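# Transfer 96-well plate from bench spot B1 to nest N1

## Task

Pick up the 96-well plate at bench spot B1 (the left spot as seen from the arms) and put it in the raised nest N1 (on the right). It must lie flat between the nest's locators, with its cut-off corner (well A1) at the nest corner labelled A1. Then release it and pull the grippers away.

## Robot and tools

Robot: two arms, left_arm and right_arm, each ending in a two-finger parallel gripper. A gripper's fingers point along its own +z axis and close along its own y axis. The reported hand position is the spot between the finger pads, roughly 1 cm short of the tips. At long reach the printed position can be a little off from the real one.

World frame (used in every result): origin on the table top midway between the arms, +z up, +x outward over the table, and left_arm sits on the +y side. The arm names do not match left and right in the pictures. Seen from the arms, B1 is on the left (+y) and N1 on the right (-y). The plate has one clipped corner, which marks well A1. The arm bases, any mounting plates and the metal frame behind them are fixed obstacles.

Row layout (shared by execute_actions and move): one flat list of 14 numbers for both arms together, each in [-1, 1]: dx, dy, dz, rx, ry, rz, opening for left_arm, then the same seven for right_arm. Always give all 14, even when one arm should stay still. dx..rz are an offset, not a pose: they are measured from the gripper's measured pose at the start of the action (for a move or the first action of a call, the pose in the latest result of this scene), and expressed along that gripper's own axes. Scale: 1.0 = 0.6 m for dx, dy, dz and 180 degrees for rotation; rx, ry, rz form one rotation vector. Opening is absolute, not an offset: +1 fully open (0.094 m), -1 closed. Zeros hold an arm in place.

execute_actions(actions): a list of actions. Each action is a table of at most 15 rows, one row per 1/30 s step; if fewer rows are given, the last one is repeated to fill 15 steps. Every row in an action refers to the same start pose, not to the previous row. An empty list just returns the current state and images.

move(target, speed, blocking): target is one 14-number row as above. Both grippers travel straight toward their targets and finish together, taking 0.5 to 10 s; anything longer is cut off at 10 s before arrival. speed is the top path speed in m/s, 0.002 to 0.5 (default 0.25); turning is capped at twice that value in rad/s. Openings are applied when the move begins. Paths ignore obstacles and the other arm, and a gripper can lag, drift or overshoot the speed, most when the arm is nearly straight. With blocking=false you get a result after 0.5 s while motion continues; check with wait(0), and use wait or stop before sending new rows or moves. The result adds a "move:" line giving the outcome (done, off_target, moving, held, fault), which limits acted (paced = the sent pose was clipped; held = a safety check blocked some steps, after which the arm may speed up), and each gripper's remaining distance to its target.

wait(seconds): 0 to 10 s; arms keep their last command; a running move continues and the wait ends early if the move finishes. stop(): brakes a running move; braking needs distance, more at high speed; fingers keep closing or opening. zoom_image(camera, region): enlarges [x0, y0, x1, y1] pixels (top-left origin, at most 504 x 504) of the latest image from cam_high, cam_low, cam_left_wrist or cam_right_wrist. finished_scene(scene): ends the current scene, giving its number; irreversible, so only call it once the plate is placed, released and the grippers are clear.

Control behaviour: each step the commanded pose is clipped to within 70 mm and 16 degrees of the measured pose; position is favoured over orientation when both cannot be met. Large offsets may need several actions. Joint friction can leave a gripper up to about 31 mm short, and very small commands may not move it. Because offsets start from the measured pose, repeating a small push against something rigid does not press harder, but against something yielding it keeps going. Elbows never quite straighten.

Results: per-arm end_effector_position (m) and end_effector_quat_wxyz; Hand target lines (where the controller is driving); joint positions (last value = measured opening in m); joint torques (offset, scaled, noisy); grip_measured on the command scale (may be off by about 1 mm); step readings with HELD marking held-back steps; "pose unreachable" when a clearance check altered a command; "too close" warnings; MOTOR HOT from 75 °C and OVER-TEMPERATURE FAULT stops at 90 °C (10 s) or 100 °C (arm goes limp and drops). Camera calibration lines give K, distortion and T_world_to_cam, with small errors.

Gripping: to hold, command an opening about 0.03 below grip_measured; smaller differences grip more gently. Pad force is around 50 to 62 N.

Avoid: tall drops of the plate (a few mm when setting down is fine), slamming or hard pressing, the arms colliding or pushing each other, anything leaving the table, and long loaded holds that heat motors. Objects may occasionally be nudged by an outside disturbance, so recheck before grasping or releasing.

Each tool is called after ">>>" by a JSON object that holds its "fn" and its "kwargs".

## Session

>>> {"fn": "execute_actions", "kwargs": {"actions": []}}

Scene clock: 0.00 s.
left_arm: end_effector_position=(+0.3655, +0.4438, +0.2278) grip_measured=+1.000 end_effector_quat_wxyz=(+0.338, +0.455, +0.641, +0.518) | right_arm: end_effector_position=(+0.2721, -0.0859, +0.2532) grip_measured=+1.000 end_effector_quat_wxyz=(-0.553, +0.724, -0.371, -0.178)
Joint positions: left_arm=[0.333 1.025 0.571 0.216 0.097 1.634 0.094] | right_arm=[ 0.223  1.092  0.902 -0.576 -1.084 -1.492  0.094]
Joint velocities: left_arm=[-0.007 -0.002 -0.002 -0.11  -0.022 -0.007  0.   ] | right_arm=[-0.017  0.017  0.007 -0.022  0.037 -0.007  0.   ]
Joint torques (N m, as the arm reports them, + toward a larger angle): no reading
Hand target (left_arm): +0.365, +0.444, +0.228; +0.338, +0.455, +0.641, +0.518
Hand target (right_arm): +0.272, -0.086, +0.253; -0.553, +0.724, -0.371, -0.178
camera_calibration (this result's frames):
cam_left_wrist: T_world_to_cam=[[-0.293031, 0.154087, -0.943605, 0.262177], [-0.84301, 0.423976, 0.331026, 0.0780884], [0.451072, 0.89247, 0.00565913, -0.457162], [0, 0, 0, 1]] pos_world=[0.348869, 0.334497, 0.22413]
cam_right_wrist: T_world_to_cam=[[0.690756, 0.109044, 0.714819, -0.363953], [0.509703, -0.774624, -0.374379, -0.0795585], [0.512893, 0.62295, -0.590656, 0.158815], [0, 0, 0, 1]] pos_world=[0.210499, -0.120875, 0.324181]

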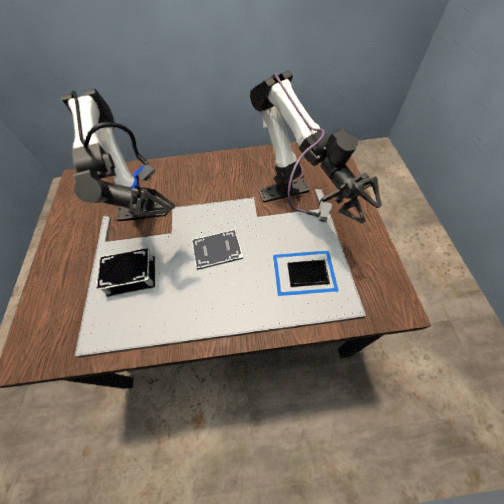

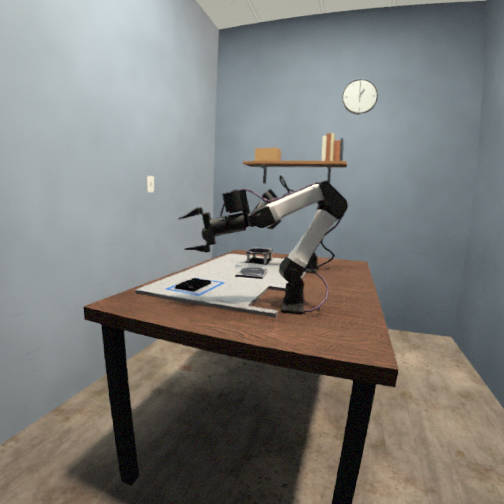

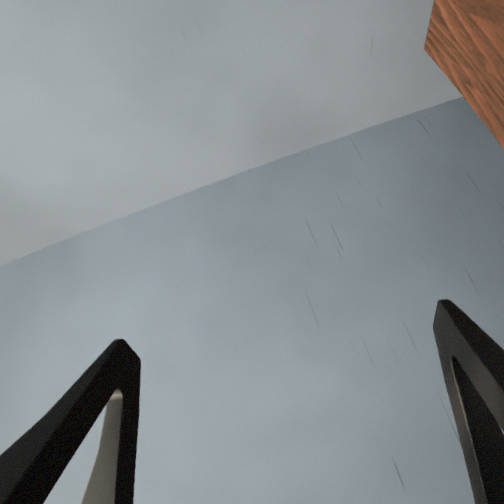

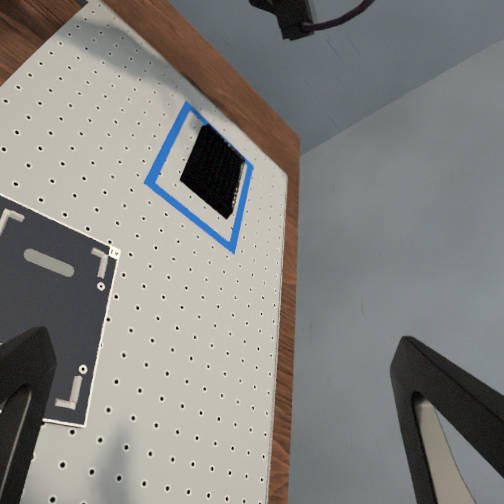

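>>> {"fn": "zoom_image", "kwargs": {"camera": "cam_high", "region": [90, 240, 170, 305]}}

>>> {"fn": "zoom_image", "kwargs": {"camera": "cam_high", "region": [268, 243, 348, 303]}}

>>> {"fn": "zoom_image", "kwargs": {"camera": "cam_right_wrist", "region": [140, 90, 280, 260]}}

>>> {"fn": "zoom_image", "kwargs": {"camera": "cam_high", "region": [180, 220, 260, 280]}}

Region (90, 240, 170, 305) of cam_high's 504x504 image, scaled by 6.300, with more detail than that image has; it fills the top 410 rows of this view, and the rest is white.

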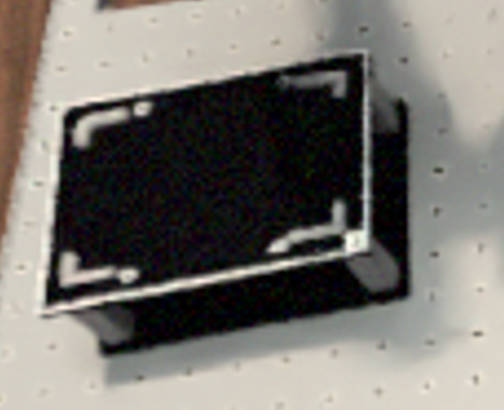

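Region (268, 243, 348, 303) of cam_high's 504x504 image, scaled by 6.300, with more detail than that image has; it fills the top 378 rows of this view, and the rest is white.

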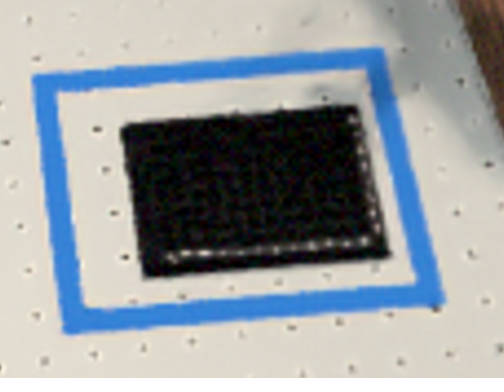

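Region (140, 90, 280, 260) of cam_right_wrist's 504x504 image, scaled by 2.965, with more detail than that image has; it fills the left 415 columns of this view, and the rest is white.

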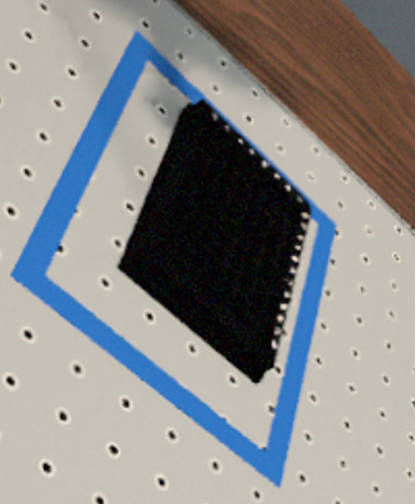

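Region (180, 220, 260, 280) of cam_high's 504x504 image, scaled by 6.300, with more detail than that image has; it fills the top 378 rows of this view, and the rest is white.

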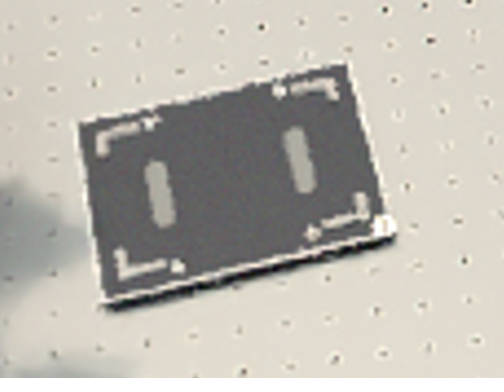

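>>> {"fn": "move", "kwargs": {"target": [-0.2763,-0.2573,0.0483,0.4156,-0.0966,0.102,1,0.298,0.0753,-0.241,-0.1946,0.3487,0.1529,1], "speed": 0.3}}

Scene clock: 62.40 s.
left_arm: end_effector_position=(+0.4130, +0.3023, +0.0651) grip_measured=+1.000 end_effector_quat_wxyz=(-0.009, +0.714, +0.700, +0.009) | right_arm: end_effector_position=(+0.3318, -0.2811, +0.1528) grip_measured=+1.000 end_effector_quat_wxyz=(-0.010, +0.735, -0.677, -0.007)
Joint positions: left_arm=[-0.123  2.013  1.609 -1.165 -0.026  1.609  0.094] | right_arm=[ 0.028  1.621  1.466 -1.412 -0.025 -1.646  0.094]
Joint velocities: left_arm=[ 0.007 -0.012  0.017 -0.037 -0.022 -0.066  0.   ] | right_arm=[-0.002 -0.012 -0.017 -0.037  0.037 -0.051  0.   ]
Joint torques (N m, as the arm reports them, + toward a larger angle): left_arm=[-1.02 -9.57  9.23  0.23  0.21 -0.22] | right_arm=[-0.27 -4.86  7.58  0.28  0.1   0.02]
Hand target (left_arm): +0.414, +0.297, +0.067; -0.008, +0.713, +0.701, +0.002
Hand target (right_arm): +0.333, -0.286, +0.154; -0.004, +0.728, -0.685, -0.005
Off the commanded pose (left_arm): 0.011 m, 2 deg.
Off the commanded pose (right_arm): 0.007 m, 2 deg.
move: off_target (left_arm)
camera_calibration (this result's frames):
cam_left_wrist: T_world_to_cam=[[-0.972876, 0.231232, -0.00665951, 0.340844], [0.158903, 0.688929, 0.707196, -0.28633], [0.168114, 0.686956, -0.706986, -0.126071], [0, 0, 0, 1]] pos_world=[0.398292, 0.205052, 0.115631]
cam_right_wrist: T_world_to_cam=[[0.989795, 0.138908, 0.0317941, -0.298557], [0.104305, -0.858248, 0.502524, -0.321705], [0.0970919, -0.49408, -0.863978, 0.0562192], [0, 0, 0, 1]] pos_world=[0.323607, -0.206854, 0.219729]

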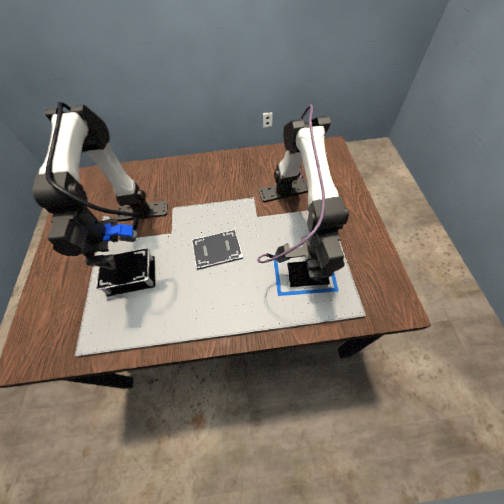

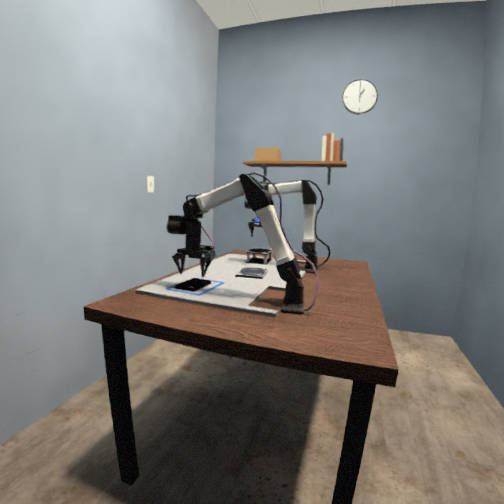

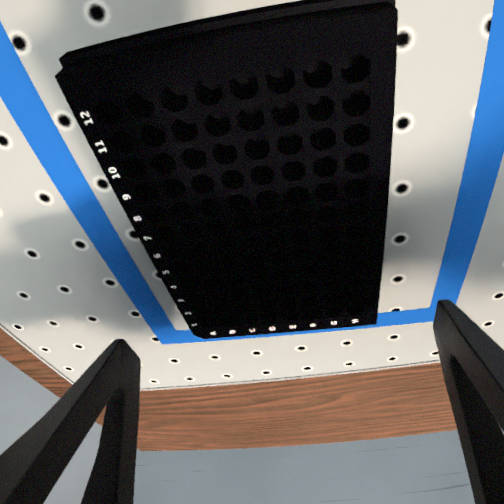

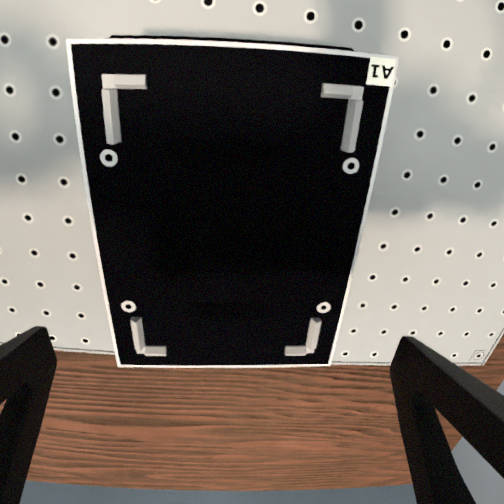

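>>> {"fn": "zoom_image", "kwargs": {"camera": "cam_left_wrist", "region": [40, 0, 420, 360]}}

>>> {"fn": "zoom_image", "kwargs": {"camera": "cam_right_wrist", "region": [60, 30, 410, 380]}}

Region (40, 0, 420, 360) of cam_left_wrist's 504x504 image, scaled by 1.326, with more detail than that image has; it fills the top 477 rows of this view, and the rest is white.

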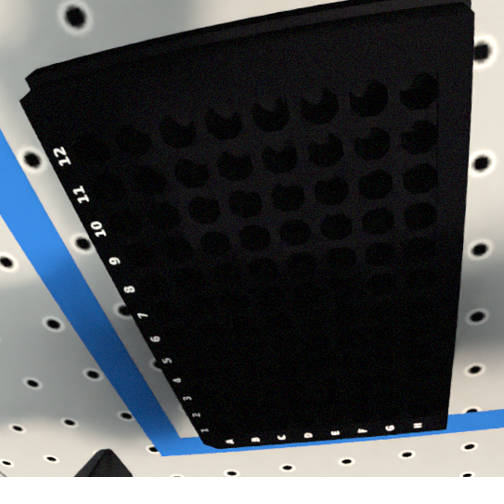

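Region (60, 30, 410, 380) of cam_right_wrist's 504x504 image, scaled by 1.440, with more detail than that image has.

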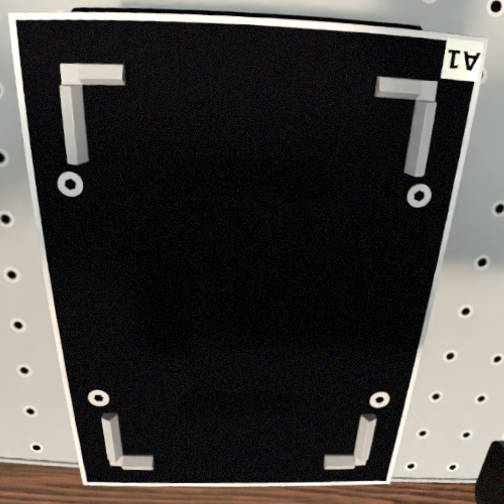

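>>> {"fn": "move", "kwargs": {"target": [-0.034,0.001,0.0835,0,-0.011,0.015,1,0,0,0,0,0,0,1], "speed": 0.1}}

Scene clock: 87.50 s.
left_arm: end_effector_position=(+0.4141, +0.2892, +0.0222) grip_measured=+1.000 end_effector_quat_wxyz=(-0.000, +0.724, +0.690, +0.002) | right_arm: end_effector_position=(+0.3318, -0.2813, +0.1528) grip_measured=+1.000 end_effector_quat_wxyz=(-0.010, +0.735, -0.678, -0.007)
Joint positions: left_arm=[-0.147  2.055  1.496 -1.008 -0.003  1.615  0.094] | right_arm=[ 0.028  1.621  1.466 -1.412 -0.024 -1.646  0.094]
Joint velocities: left_arm=[-0.002  0.027 -0.002  0.007  0.022  0.007  0.   ] | right_arm=[ 0.017 -0.002  0.002 -0.022 -0.051  0.081  0.   ]
Joint torques (N m, as the arm reports them, + toward a larger angle): left_arm=[-1.13 -9.79  5.56  0.62  0.2  -0.04] | right_arm=[ 0.58 -5.72  6.09  0.37 -0.03 -0.1 ]
Hand target (left_arm): +0.413, +0.284, +0.015; +0.002, +0.730, +0.683, -0.003
Hand target (right_arm): +0.332, -0.281, +0.153; -0.010, +0.735, -0.677, -0.007
Off the commanded pose (left_arm): 0.010 m, 1 deg.
Off the commanded pose (right_arm): 0.000 m, 0 deg.
move: done
camera_calibration (this result's frames):
cam_left_wrist: T_world_to_cam=[[-0.965539, 0.259897, -0.0137398, 0.33348], [0.178476, 0.699629, 0.691857, -0.258033], [0.189424, 0.665562, -0.721904, -0.149922], [0, 0, 0, 1]] pos_world=[0.396439, 0.193639, 0.0748747]
cam_right_wrist: T_world_to_cam=[[0.989848, 0.138562, 0.0316336, -0.298621], [0.103975, -0.857713, 0.503505, -0.321762], [0.0968995, -0.495104, -0.863413, 0.0558071], [0, 0, 0, 1]] pos_world=[0.323637, -0.206971, 0.21964]

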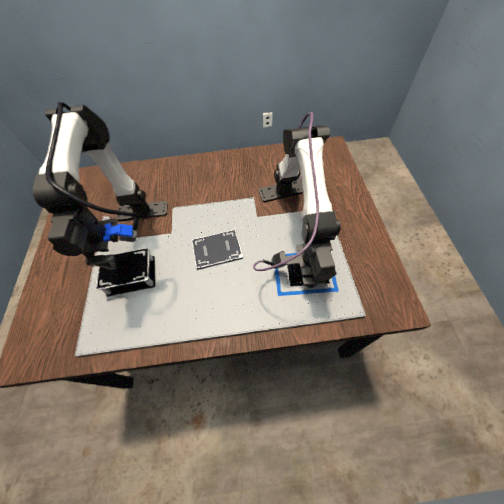

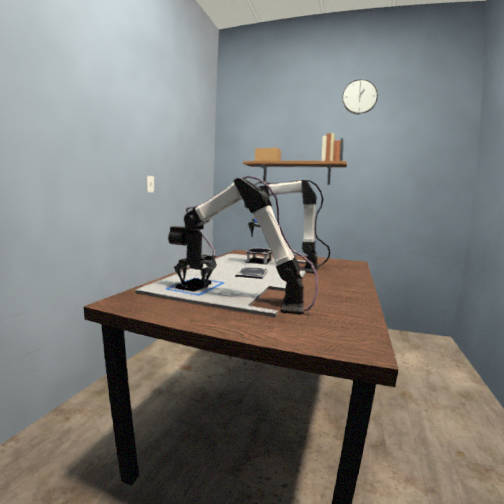

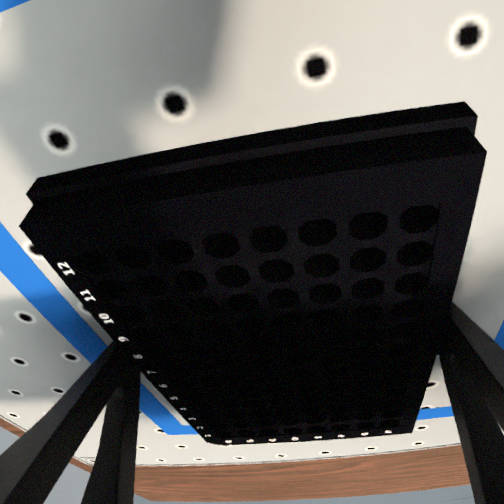

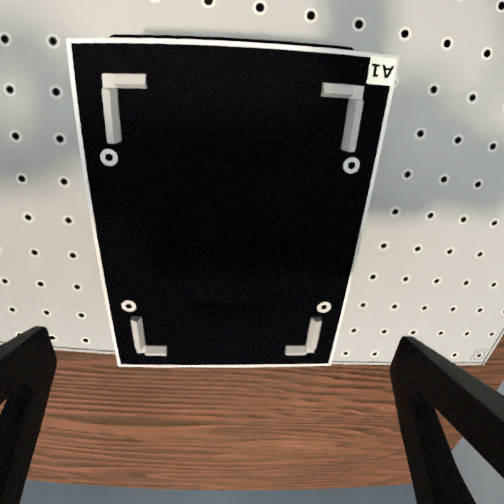

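>>> {"fn": "execute_actions", "kwargs": {"actions": [[[0,0,0,0,0,0,0.95,0,0,0,0,0,0,1],[0,0,0,0,0,0,0.91,0,0,0,0,0,0,1],[0,0,0,0,0,0,0.88,0,0,0,0,0,0,1],[0,0,0,0,0,0,0.85,0,0,0,0,0,0,1],[0,0,0,0,0,0,0.83,0,0,0,0,0,0,1],[0,0,0,0,0,0,0.81,0,0,0,0,0,0,1],[0,0,0,0,0,0,0.79,0,0,0,0,0,0,1],[0,0,0,0,0,0,0.77,0,0,0,0,0,0,1],[0,0,0,0,0,0,0.75,0,0,0,0,0,0,1],[0,0,0,0,0,0,0.73,0,0,0,0,0,0,1],[0,0,0,0,0,0,0.71,0,0,0,0,0,0,1]]]}}

Scene clock: 97.03 s.
left_arm: end_effector_position=(+0.4145, +0.2892, +0.0222) grip_measured=+0.750 end_effector_quat_wxyz=(+0.000, +0.724, +0.690, +0.003) | right_arm: end_effector_position=(+0.3318, -0.2813, +0.1528) grip_measured=+1.000 end_effector_quat_wxyz=(-0.010, +0.735, -0.678, -0.007)
Joint positions: left_arm=[-0.147  2.055  1.496 -1.007 -0.003  1.615  0.082] | right_arm=[ 0.028  1.621  1.466 -1.412 -0.024 -1.646  0.094]
Joint velocities: left_arm=[ 0.002 -0.002  0.012  0.007  0.037 -0.037  0.   ] | right_arm=[-0.007  0.007 -0.027 -0.007 -0.037 -0.022  0.   ]
Joint torques (N m, as the arm reports them, + toward a larger angle): left_arm=[ -0.4  -10.59   7.13   0.44   0.09  -0.15] | right_arm=[ 0.57 -5.71  6.11  0.37 -0.01 -0.1 ]
Hand target (left_arm): +0.414, +0.289, +0.022; -0.000, +0.724, +0.690, +0.002
Hand target (right_arm): +0.332, -0.281, +0.153; -0.010, +0.735, -0.678, -0.007
Off the commanded pose (left_arm): 0.000 m, 0 deg.
Off the commanded pose (right_arm): 0.000 m, 0 deg.
Step readings (end_effector_position):
0: left_arm (+0.4145, +0.2892, +0.0222) | right_arm (+0.3318, -0.2813, +0.1528)
1: left_arm (+0.4145, +0.2892, +0.0222) | right_arm (+0.3318, -0.2813, +0.1528)
2: left_arm (+0.4145, +0.2892, +0.0222) | right_arm (+0.3318, -0.2813, +0.1528)
4: left_arm (+0.4145, +0.2892, +0.0222) | right_arm (+0.3318, -0.2813, +0.1528)
8: left_arm (+0.4145, +0.2892, +0.0222) | right_arm (+0.3318, -0.2813, +0.1528)
15: end_effector_position above
camera_calibration (this result's frames):
cam_left_wrist: T_world_to_cam=[[-0.965516, 0.259897, -0.0152149, 0.333866], [0.17742, 0.699634, 0.692123, -0.257669], [0.190526, 0.665557, -0.721619, -0.150452], [0, 0, 0, 1]] pos_world=[0.396734, 0.193638, 0.0748498]
cam_right_wrist: T_world_to_cam=[[0.989848, 0.138562, 0.0316336, -0.298621], [0.103975, -0.857713, 0.503505, -0.321762], [0.0968995, -0.495104, -0.863413, 0.0558071], [0, 0, 0, 1]] pos_world=[0.323637, -0.206971, 0.21964]

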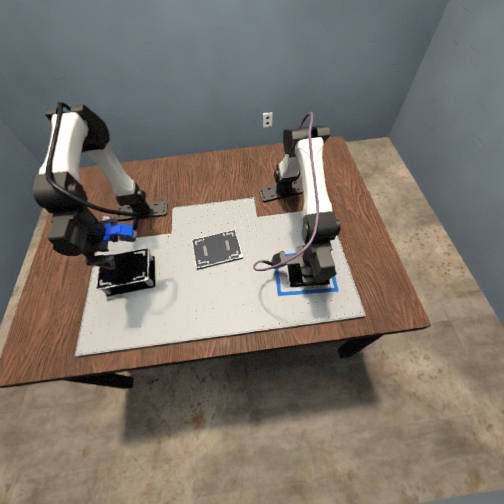

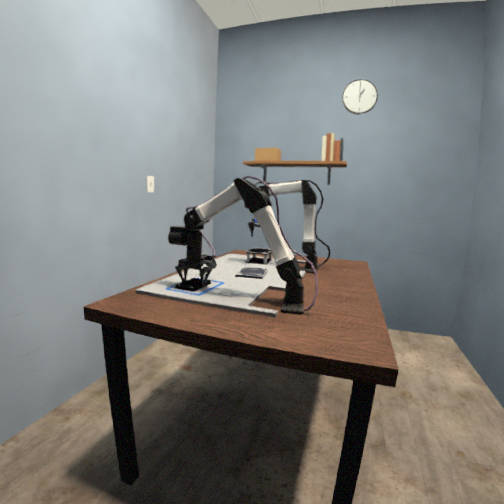

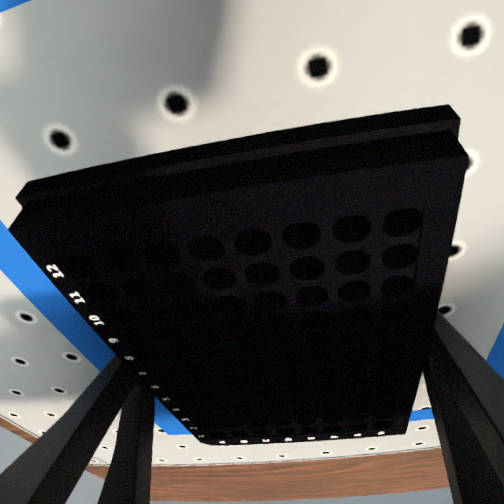

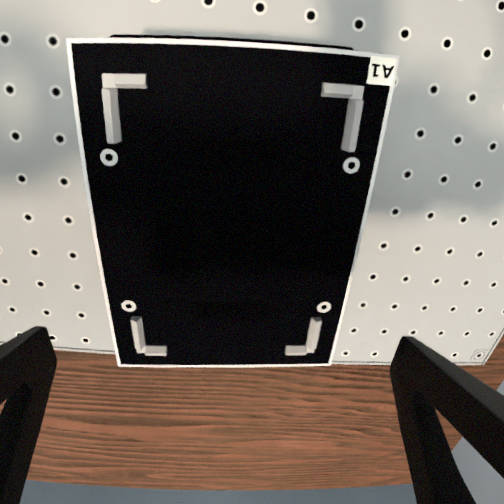

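>>> {"fn": "execute_actions", "kwargs": {"actions": [[[0,0,-0.008,0,0,0,0.715,0,0,0,0,0,0,1],[0,0,-0.016,0,0,0,0.715,0,0,0,0,0,0,1],[0,0,-0.023,0,0,0,0.715,0,0,0,0,0,0,1],[0,0,-0.03,0,0,0,0.715,0,0,0,0,0,0,1],[0,0,-0.036,0,0,0,0.715,0,0,0,0,0,0,1],[0,0,-0.042,0,0,0,0.715,0,0,0,0,0,0,1],[0,0,-0.047,0,0,0,0.715,0,0,0,0,0,0,1],[0,0,-0.052,0,0,0,0.715,0,0,0,0,0,0,1],[0,0,-0.056,0,0,0,0.715,0,0,0,0,0,0,1],[0,0,-0.06,0,0,0,0.715,0,0,0,0,0,0,1],[0,0,-0.063,0,0,0,0.715,0,0,0,0,0,0,1]]]}}

>>> {"fn": "move", "kwargs": {"target": [-0.4935,0.004,-0.005,0,0,-0.046,0.715,-0.041,-0.112,0.017,-0.002,0.011,0,1], "speed": 0.3}}

Scene clock: 125.40 s.
left_arm: end_effector_position=(+0.4171, +0.2892, +0.0502) grip_measured=+0.750 end_effector_quat_wxyz=(+0.003, +0.724, +0.690, +0.006) | right_arm: end_effector_position=(+0.3318, -0.2813, +0.1528) grip_measured=+1.000 end_effector_quat_wxyz=(-0.010, +0.735, -0.678, -0.007)
Joint positions: left_arm=[-0.147  2.029  1.572 -1.102 -0.003  1.615  0.082] | right_arm=[ 0.028  1.621  1.466 -1.412 -0.024 -1.646  0.094]
Joint velocities: left_arm=[-0.002 -0.022  0.042 -0.095  0.007  0.037  0.   ] | right_arm=[ 0.002 -0.007 -0.007  0.007  0.081 -0.051  0.   ]
Joint torques (N m, as the arm reports them, + toward a larger angle): left_arm=[ -0.58 -11.66   8.78   0.22   0.11  -0.15] | right_arm=[ 0.54 -5.7   6.09  0.37 -0.02 -0.1 ]
Hand target (left_arm): +0.414, +0.289, +0.060; +0.001, +0.724, +0.690, +0.003
Hand target (right_arm): +0.332, -0.281, +0.153; -0.010, +0.735, -0.678, -0.007
Off the commanded pose (left_arm): 0.010 m, 0 deg.
Off the commanded pose (right_arm): 0.000 m, 0 deg.
Step readings (end_effector_position):
0: left_arm (+0.4145, +0.2892, +0.0222) | right_arm (+0.3318, -0.2813, +0.1528)
1: left_arm (+0.4145, +0.2892, +0.0222) | right_arm (+0.3318, -0.2813, +0.1528)
2: left_arm (+0.4142, +0.2892, +0.0222) | right_arm (+0.3318, -0.2813, +0.1528)
4: left_arm (+0.4131, +0.2892, +0.0234) | right_arm (+0.3318, -0.2813, +0.1528)
8: left_arm (+0.4141, +0.2892, +0.0325) | right_arm (+0.3318, -0.2813, +0.1528)
15: end_effector_position above
camera_calibration (this result's frames):
cam_left_wrist: T_world_to_cam=[[-0.965372, 0.259896, -0.02259, 0.337135], [0.172135, 0.699658, 0.693432, -0.275425], [0.196026, 0.665531, -0.720168, -0.133043], [0, 0, 0, 1]] pos_world=[0.398951, 0.193627, 0.102791]
cam_right_wrist: T_world_to_cam=[[0.989848, 0.138562, 0.0316336, -0.298621], [0.103975, -0.857713, 0.503505, -0.321762], [0.0968995, -0.495104, -0.863413, 0.0558071], [0, 0, 0, 1]] pos_world=[0.323637, -0.206971, 0.21964]

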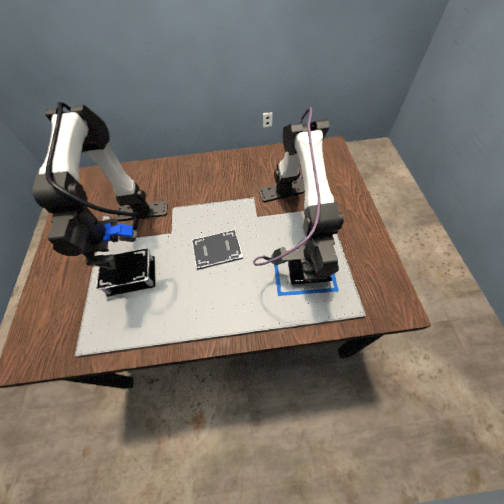

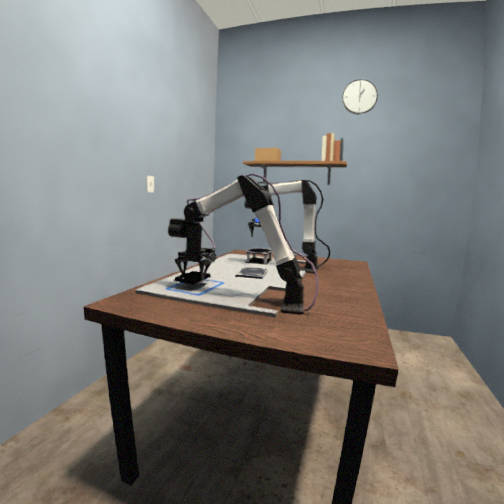

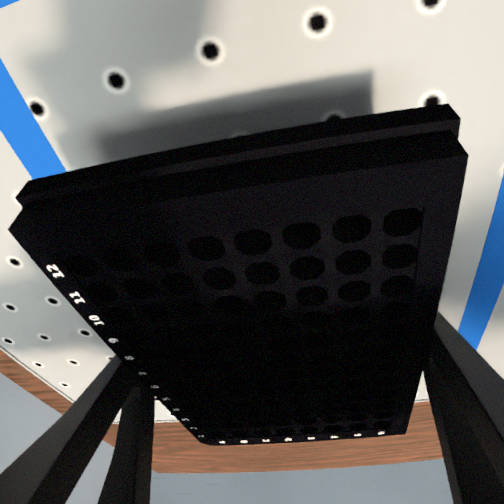

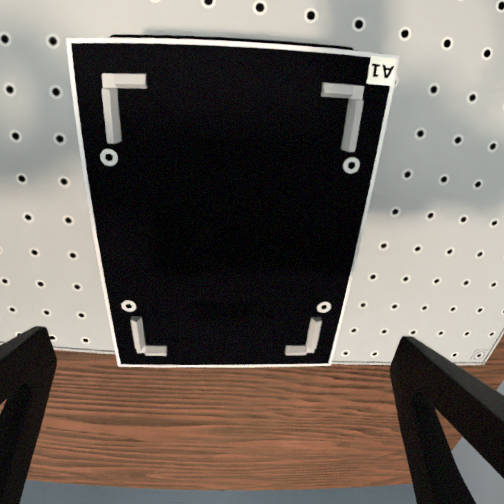

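Scene clock: 127.23 s.
left_arm: end_effector_position=(+0.3986, -0.0069, +0.0480) grip_measured=+0.750 end_effector_quat_wxyz=(+0.003, +0.679, +0.734, +0.006) | right_arm: end_effector_position=(+0.3957, -0.2534, +0.1442) grip_measured=+1.000 end_effector_quat_wxyz=(+0.000, +0.736, -0.677, +0.002)
Joint positions: left_arm=[-0.826  2.425  2.212 -1.351 -0.012  0.808  0.082] | right_arm=[ 0.12   1.875  1.733 -1.426  0.004 -1.556  0.094]
Joint velocities: left_arm=[-0.032  0.002 -0.007 -0.037 -0.007  0.066  0.002] | right_arm=[-0.017 -0.012  0.002  0.007  0.037 -0.022  0.   ]
Joint torques (N m, as the arm reports them, + toward a larger angle): left_arm=[  0.12 -12.76   9.46   0.34  -0.02  -0.23] | right_arm=[ 1.3  -6.98  7.57  0.28  0.12  0.03]
Hand target (left_arm): +0.401, -0.003, +0.048; -0.003, +0.673, +0.740, +0.011
Hand target (right_arm): +0.397, -0.252, +0.145; +0.006, +0.735, -0.678, +0.005
Off the commanded pose (left_arm): 0.008 m, 1 deg.
Off the commanded pose (right_arm): 0.003 m, 0 deg.
move: done
camera_calibration (this result's frames):
cam_left_wrist: T_world_to_cam=[[-0.990597, 0.134726, -0.0238072, 0.405456], [0.0806875, 0.715832, 0.693595, -0.0269569], [0.110487, 0.685152, -0.719972, 0.100288], [0, 0, 0, 1]] pos_world=[0.392738, -0.104042, 0.100554]
cam_right_wrist: T_world_to_cam=[[0.989601, 0.141171, 0.0275712, -0.364076], [0.105622, -0.843319, 0.526932, -0.300577], [0.0976387, -0.51854, -0.84946, 0.0477405], [0, 0, 0, 1]] pos_world=[0.387376, -0.17733, 0.208975]

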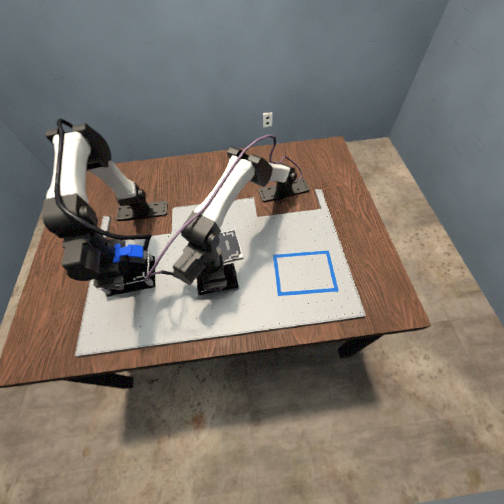

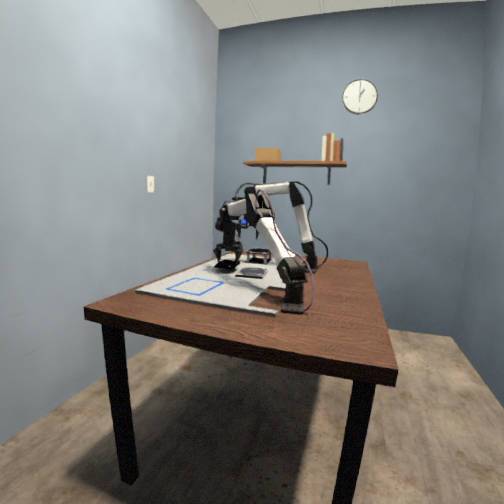

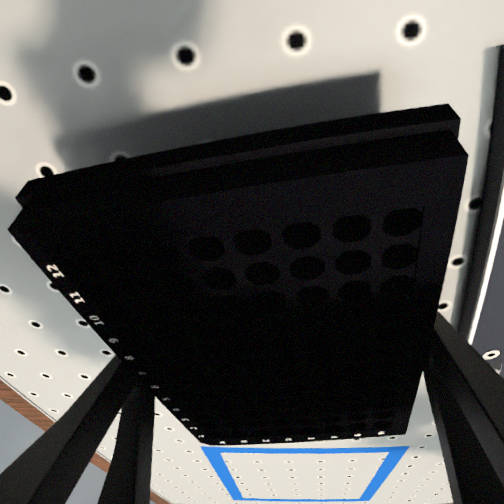

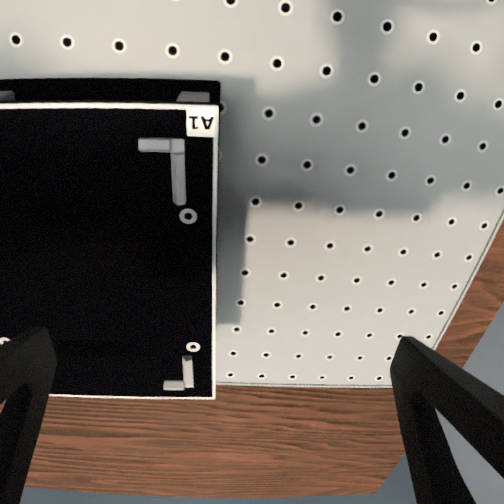

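>>> {"fn": "execute_actions", "kwargs": {"actions": []}}

Scene clock: 161.70 s.
left_arm: end_effector_position=(+0.3983, -0.0066, +0.0480) grip_measured=+0.750 end_effector_quat_wxyz=(+0.002, +0.678, +0.735, +0.006) | right_arm: end_effector_position=(+0.3956, -0.2534, +0.1442) grip_measured=+1.000 end_effector_quat_wxyz=(+0.000, +0.736, -0.677, +0.002)
Joint positions: left_arm=[-0.826  2.425  2.212 -1.353 -0.012  0.807  0.082] | right_arm=[ 0.12   1.875  1.733 -1.426  0.004 -1.556  0.094]
Joint velocities: left_arm=[-0.007  0.002 -0.012  0.007  0.095  0.081 -0.001] | right_arm=[ 0.017 -0.027 -0.017 -0.037 -0.007 -0.037  0.   ]
Joint torques (N m, as the arm reports them, + toward a larger angle): left_arm=[  0.11 -12.69   9.4    0.33  -0.01  -0.22] | right_arm=[ 1.28 -6.99  7.57  0.28  0.11  0.02]
Hand target (left_arm): +0.401, -0.003, +0.048; -0.003, +0.673, +0.740, +0.011
Hand target (right_arm): +0.397, -0.252, +0.145; +0.006, +0.735, -0.678, +0.005
Off the commanded pose (left_arm): 0.008 m, 1 deg.
Off the commanded pose (right_arm): 0.003 m, 0 deg.
camera_calibration (this result's frames):
cam_left_wrist: T_world_to_cam=[[-0.990733, 0.133998, -0.0221866, 0.405028], [0.0811643, 0.715064, 0.694332, -0.0273682], [0.108904, 0.686097, -0.719313, 0.100728], [0, 0, 0, 1]] pos_world=[0.392526, -0.103812, 0.100444]
cam_right_wrist: T_world_to_cam=[[0.989612, 0.141172, 0.0271902, -0.363931], [0.105822, -0.843299, 0.526923, -0.300648], [0.0973162, -0.518572, -0.849478, 0.0478666], [0, 0, 0, 1]] pos_world=[0.387308, -0.177337, 0.208975]

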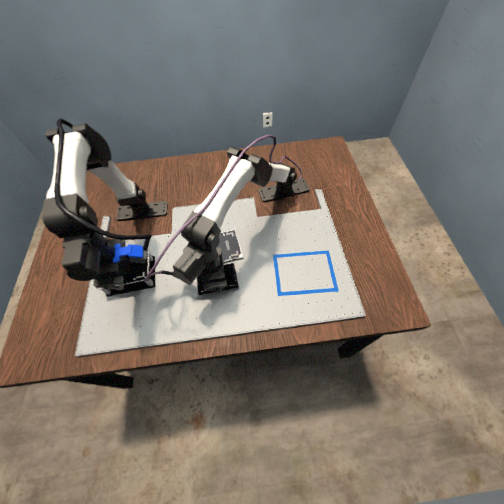

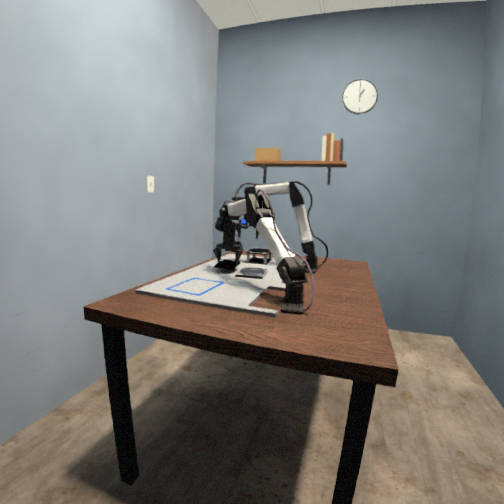

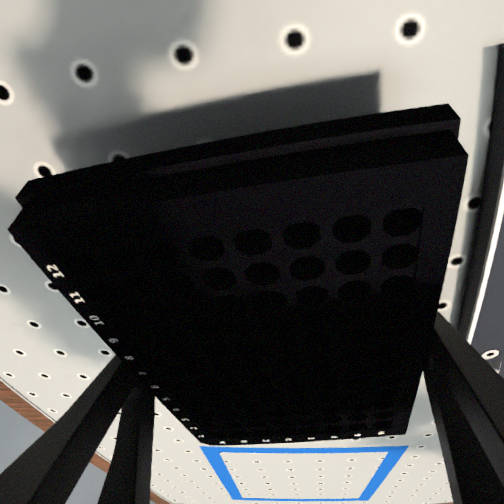

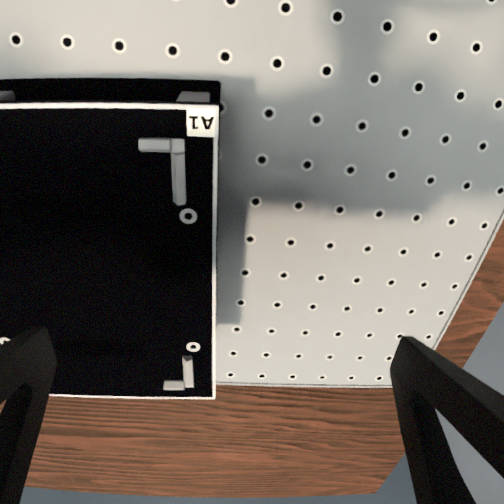

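>>> {"fn": "move", "kwargs": {"target": [0,0.012,0.052,0,0,0,0.715, 0,0,0,0,0,0,1], "speed": 0.08}}

Scene clock: 166.60 s.
left_arm: end_effector_position=(+0.4014, -0.0091, +0.0239) grip_measured=+0.750 end_effector_quat_wxyz=(+0.000, +0.679, +0.734, +0.006) | right_arm: end_effector_position=(+0.3956, -0.2534, +0.1442) grip_measured=+1.000 end_effector_quat_wxyz=(+0.000, +0.736, -0.677, +0.002)
Joint positions: left_arm=[-0.826  2.454  2.17  -1.285 -0.012  0.81   0.082] | right_arm=[ 0.12   1.875  1.733 -1.426  0.004 -1.556  0.094]
Joint velocities: left_arm=[-0.002 -0.027 -0.012  0.022  0.037 -0.022 -0.001] | right_arm=[-0.002  0.002  0.007 -0.022 -0.007  0.022  0.   ]
Joint torques (N m, as the arm reports them, + toward a larger angle): left_arm=[  0.57 -13.28   6.01   0.74   0.08  -0.07] | right_arm=[ 0.58 -7.84  6.06  0.37  0.   -0.09]
Hand target (left_arm): +0.406, -0.006, +0.017; +0.002, +0.678, +0.735, +0.006
Hand target (right_arm): +0.396, -0.253, +0.144; +0.000, +0.736, -0.677, +0.002
Off the commanded pose (left_arm): 0.009 m, 0 deg.
Off the commanded pose (right_arm): 0.000 m, 0 deg.
move: done
camera_calibration (this result's frames):
cam_left_wrist: T_world_to_cam=[[-0.990433, 0.136693, -0.0189093, 0.407713], [0.0851391, 0.713146, 0.695826, -0.010744], [0.1086, 0.687559, -0.717961, 0.0848977], [0, 0, 0, 1]] pos_world=[0.395507, -0.106442, 0.0761388]
cam_right_wrist: T_world_to_cam=[[0.989612, 0.141172, 0.0271902, -0.363931], [0.105822, -0.843299, 0.526923, -0.300648], [0.0973162, -0.518572, -0.849478, 0.0478666], [0, 0, 0, 1]] pos_world=[0.387308, -0.177337, 0.208975]

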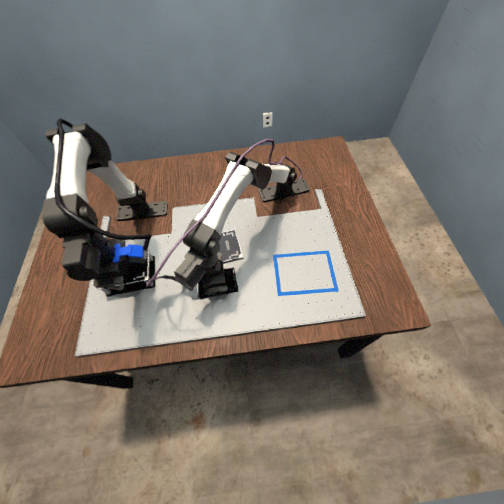

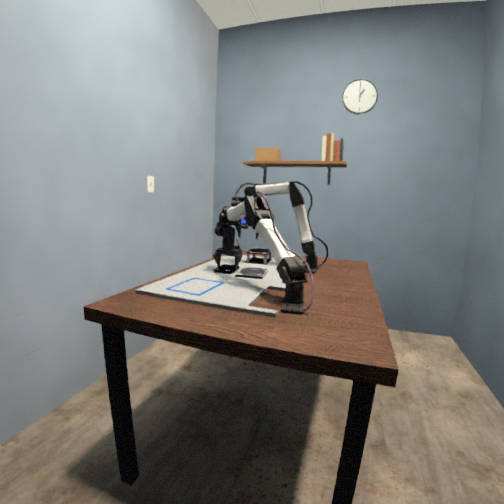

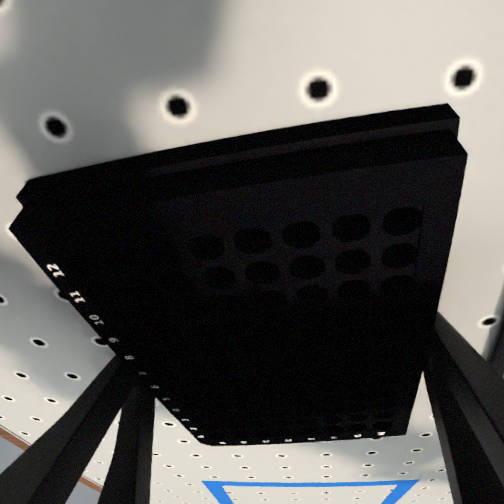

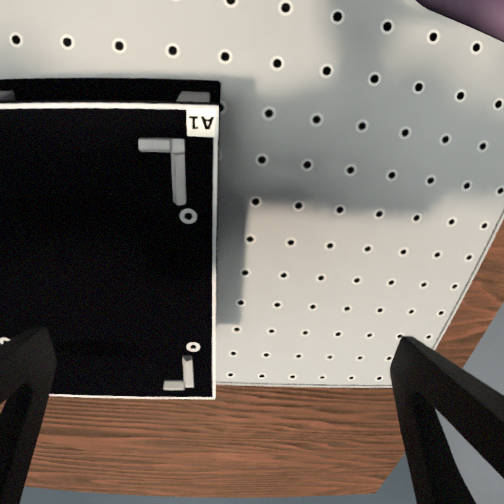

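>>> {"fn": "execute_actions", "kwargs": {"actions": [[[0,0,0.004,0,0,0,0.73,0,0,0,0,0,0,1],[0,0,0.004,0,0,0,0.745,0,0,0,0,0,0,1],[0,0,0.004,0,0,0,0.76,0,0,0,0,0,0,1],[0,0,0.004,0,0,0,0.78,0,0,0,0,0,0,1],[0,0,0.003,0,0,0,0.80,0,0,0,0,0,0,1],[0,0,0.002,0,0,0,0.83,0,0,0,0,0,0,1],[0,0,0.0,0,0,0,0.86,0,0,0,0,0,0,1],[0,0,0,0,0,0,0.9,0,0,0,0,0,0,1],[0,0,0,0,0,0,0.94,0,0,0,0,0,0,1],[0,0,0,0,0,0,1,0,0,0,0,0,0,1],[0,0,0,0,0,0,1,0,0,0,0,0,0,1],[0,0,-0.005,0,0,0,1,0,0,0,0,0,0,1],[0,0,-0.01,0,0,0,1,0,0,0,0,0,0,1],[0,0,-0.015,0,0,0,1,0,0,0,0,0,0,1],[0,0,-0.02,0,0,0,1,0,0,0,0,0,0,1]],[[0,0,-0.02,0,0,0,1,0,0,0,0,0,0,1],[0,0,-0.026,0,0,0,1,0,0,0,0,0,0,1],[0,0,-0.032,0,0,0,1,0,0,0,0,0,0,1],[0,0,-0.038,0,0,0,1,0,0,0,0,0,0,1],[0,0,-0.044,0,0,0,1,0,0,0,0,0,0,1],[0,0,-0.05,0,0,0,1,0,0,0,0,0,0,1],[0,0,-0.056,0,0,0,1,0,0,0,0,0,0,1],[0,0,-0.062,0,0,0,1,0,0,0,0,0,0,1],[0,0,-0.068,0,0,0,1,0,0,0,0,0,0,1],[0,0,-0.074,0,0,0,1,0,0,0,0,0,0,1],[0,0,-0.08,0,0,0,1,0,0,0,0,0,0,1],[0,0,-0.085,0,0,0,1,0,0,0,0,0,0,1],[0,0,-0.09,0,0,0,1,0,0,0,0,0,0,1],[0,0,-0.09,0,0,0,1,0,0,0,0,0,0,1],[0,0,-0.09,0,0,0,1,0,0,0,0,0,0,1]]]}}

>>> {"fn": "move", "kwargs": {"target": [0.25,-0.05,-0.05,0,0,-0.1,1, 0,0,0,0,0,0,1], "speed": 0.3}}

Scene clock: 180.37 s.
left_arm: end_effector_position=(+0.4086, -0.0151, +0.0787) grip_measured=+1.000 end_effector_quat_wxyz=(+0.026, +0.679, +0.733, +0.008) | right_arm: end_effector_position=(+0.3956, -0.2534, +0.1442) grip_measured=+1.000 end_effector_quat_wxyz=(+0.000, +0.736, -0.677, +0.002)
Joint positions: left_arm=[-0.826  2.454  2.386 -1.449 -0.012  0.81   0.094] | right_arm=[ 0.12   1.875  1.733 -1.426  0.004 -1.556  0.094]
Joint velocities: left_arm=[-0.007 -0.002  0.369 -0.3   -0.007 -0.022  0.   ] | right_arm=[ 0.002 -0.002 -0.022 -0.007  0.066  0.022  0.   ]
Joint torques (N m, as the arm reports them, + toward a larger angle): left_arm=[ -0.7  -12.38   8.48   0.37   0.09  -0.16] | right_arm=[ 0.56 -7.85  6.07  0.37  0.   -0.09]
Hand target (left_arm): +0.400, -0.010, +0.079; +0.002, +0.680, +0.734, +0.006
Hand target (right_arm): +0.396, -0.253, +0.144; +0.000, +0.736, -0.677, +0.002
Off the commanded pose (left_arm): 0.010 m, 3 deg.
Off the commanded pose (right_arm): 0.000 m, 0 deg.
Step readings (end_effector_position; steps 1 to 15: 1st action; 16 to 30: 2nd action):
0: left_arm (+0.4015, -0.0093, +0.0239) | right_arm (+0.3956, -0.2534, +0.1442)
1: left_arm (+0.4015, -0.0093, +0.0239) | right_arm (+0.3956, -0.2534, +0.1442)
2: left_arm (+0.4015, -0.0093, +0.0239) | right_arm (+0.3956, -0.2534, +0.1442)
4: left_arm (+0.4015, -0.0093, +0.0239) | right_arm (+0.3956, -0.2534, +0.1442)
8: left_arm (+0.4015, -0.0093, +0.0239) | right_arm (+0.3956, -0.2534, +0.1442)
15: left_arm (+0.4009, -0.0087, +0.0247) | right_arm (+0.3956, -0.2534, +0.1442)
16: left_arm (+0.4008, -0.0087, +0.0258) | right_arm (+0.3956, -0.2534, +0.1442)
17: left_arm (+0.4009, -0.0088, +0.0277) | right_arm (+0.3956, -0.2534, +0.1442)
19: left_arm (+0.4021, -0.0098, +0.0332) | right_arm (+0.3956, -0.2534, +0.1442)
23: left_arm (+0.4052, -0.0123, +0.0481) | right_arm (+0.3956, -0.2534, +0.1442)
30: end_effector_position above
camera_calibration (this result's frames):
cam_left_wrist: T_world_to_cam=[[-0.988712, 0.135709, -0.0634906, 0.419529], [0.057658, 0.73576, 0.674783, -0.0320402], [0.138288, 0.663506, -0.73528, 0.116385], [0, 0, 0, 1]] pos_world=[0.400547, -0.110582, 0.133832]
cam_right_wrist: T_world_to_cam=[[0.989612, 0.141172, 0.0271902, -0.363931], [0.105822, -0.843299, 0.526923, -0.300648], [0.0973162, -0.518572, -0.849478, 0.0478666], [0, 0, 0, 1]] pos_world=[0.387308, -0.177337, 0.208975]

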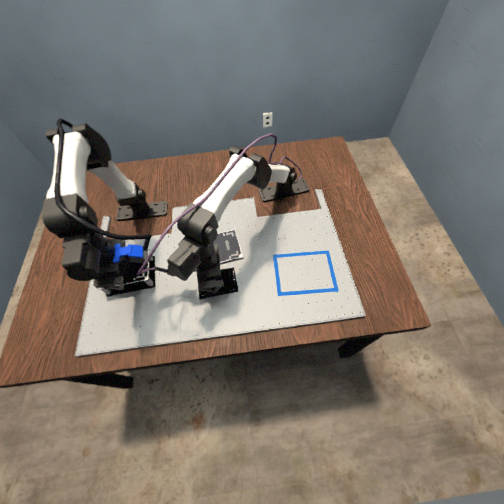

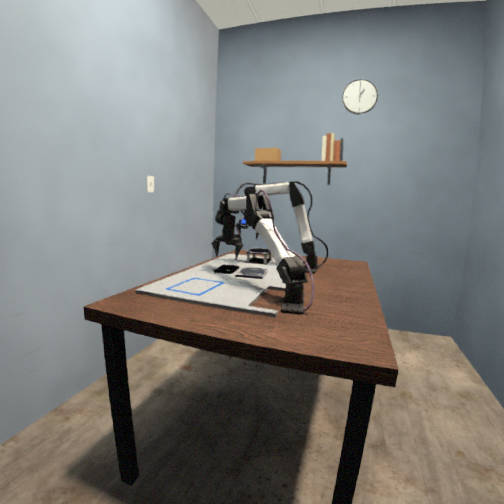

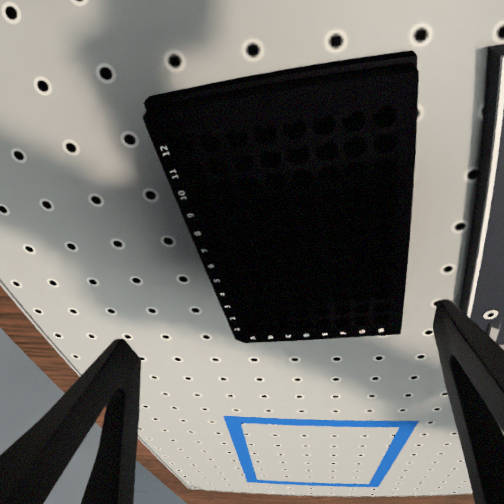

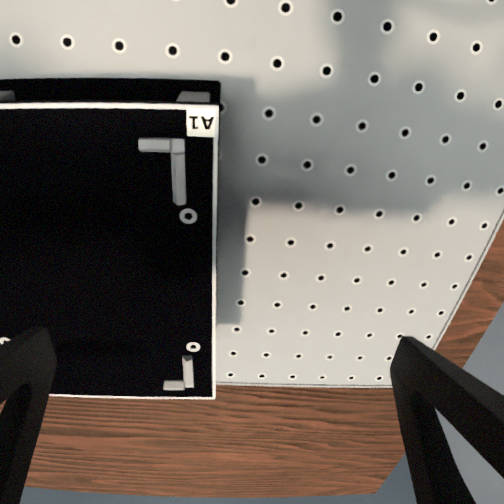

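Scene clock: 181.57 s.
left_arm: end_effector_position=(+0.3670, +0.1349, +0.1025) grip_measured=+1.000 end_effector_quat_wxyz=(+0.021, +0.559, +0.829, +0.005) | right_arm: end_effector_position=(+0.3956, -0.2534, +0.1442) grip_measured=+1.000 end_effector_quat_wxyz=(+0.000, +0.736, -0.677, +0.002)
Joint positions: left_arm=[-0.577  1.91   1.613 -1.231 -0.004  0.752  0.094] | right_arm=[ 0.12   1.875  1.733 -1.426  0.004 -1.556  0.094]
Joint velocities: left_arm=[-0.007 -0.022 -0.012  0.066  0.022  0.007  0.   ] | right_arm=[ 0.012 -0.007 -0.012 -0.051  0.022  0.022  0.   ]
Joint torques (N m, as the arm reports them, + toward a larger angle): left_arm=[ -0.58 -10.61   5.72   0.81   0.19  -0.21] | right_arm=[ 0.54 -7.82  6.08  0.37 -0.01 -0.09]
Hand target (left_arm): +0.366, +0.133, +0.102; +0.029, +0.556, +0.831, +0.001
Hand target (right_arm): +0.396, -0.253, +0.144; +0.000, +0.736, -0.677, +0.002
Off the commanded pose (left_arm): 0.002 m, 1 deg.
Off the commanded pose (right_arm): 0.000 m, 0 deg.
move: done
camera_calibration (this result's frames):
cam_left_wrist: T_world_to_cam=[[-0.984384, -0.169028, -0.0491763, 0.397583], [-0.15777, 0.723199, 0.672378, -0.075012], [-0.0780866, 0.669636, -0.738573, 0.119107], [0, 0, 0, 1]] pos_world=[0.388841, 0.0416928, 0.157957]
cam_right_wrist: T_world_to_cam=[[0.989612, 0.141172, 0.0271902, -0.363931], [0.105822, -0.843299, 0.526923, -0.300648], [0.0973162, -0.518572, -0.849478, 0.0478666], [0, 0, 0, 1]] pos_world=[0.387308, -0.177337, 0.208975]

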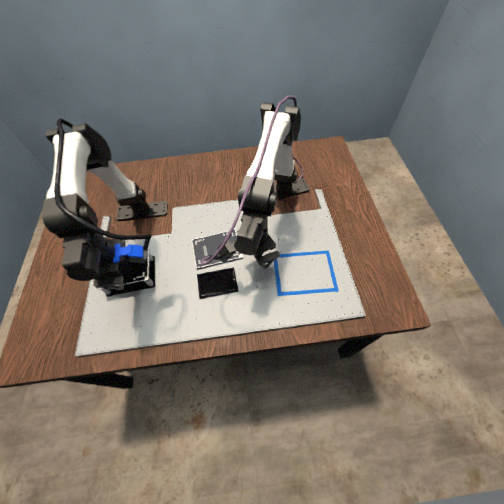

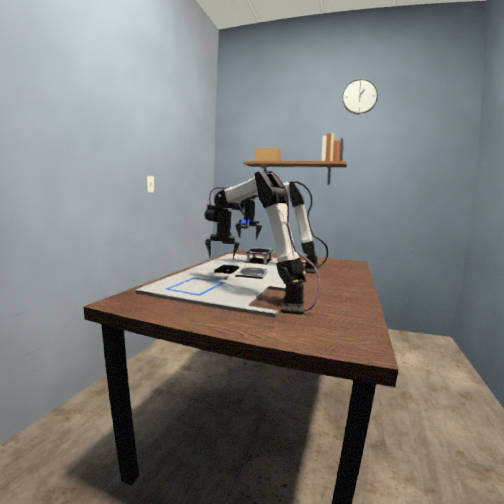

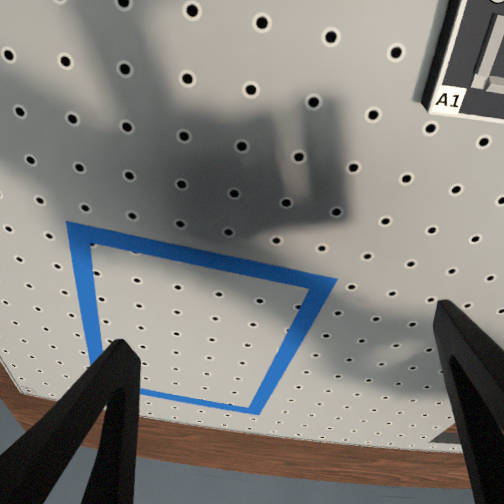

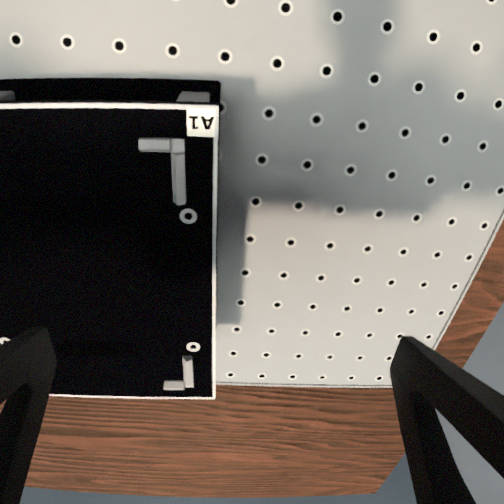

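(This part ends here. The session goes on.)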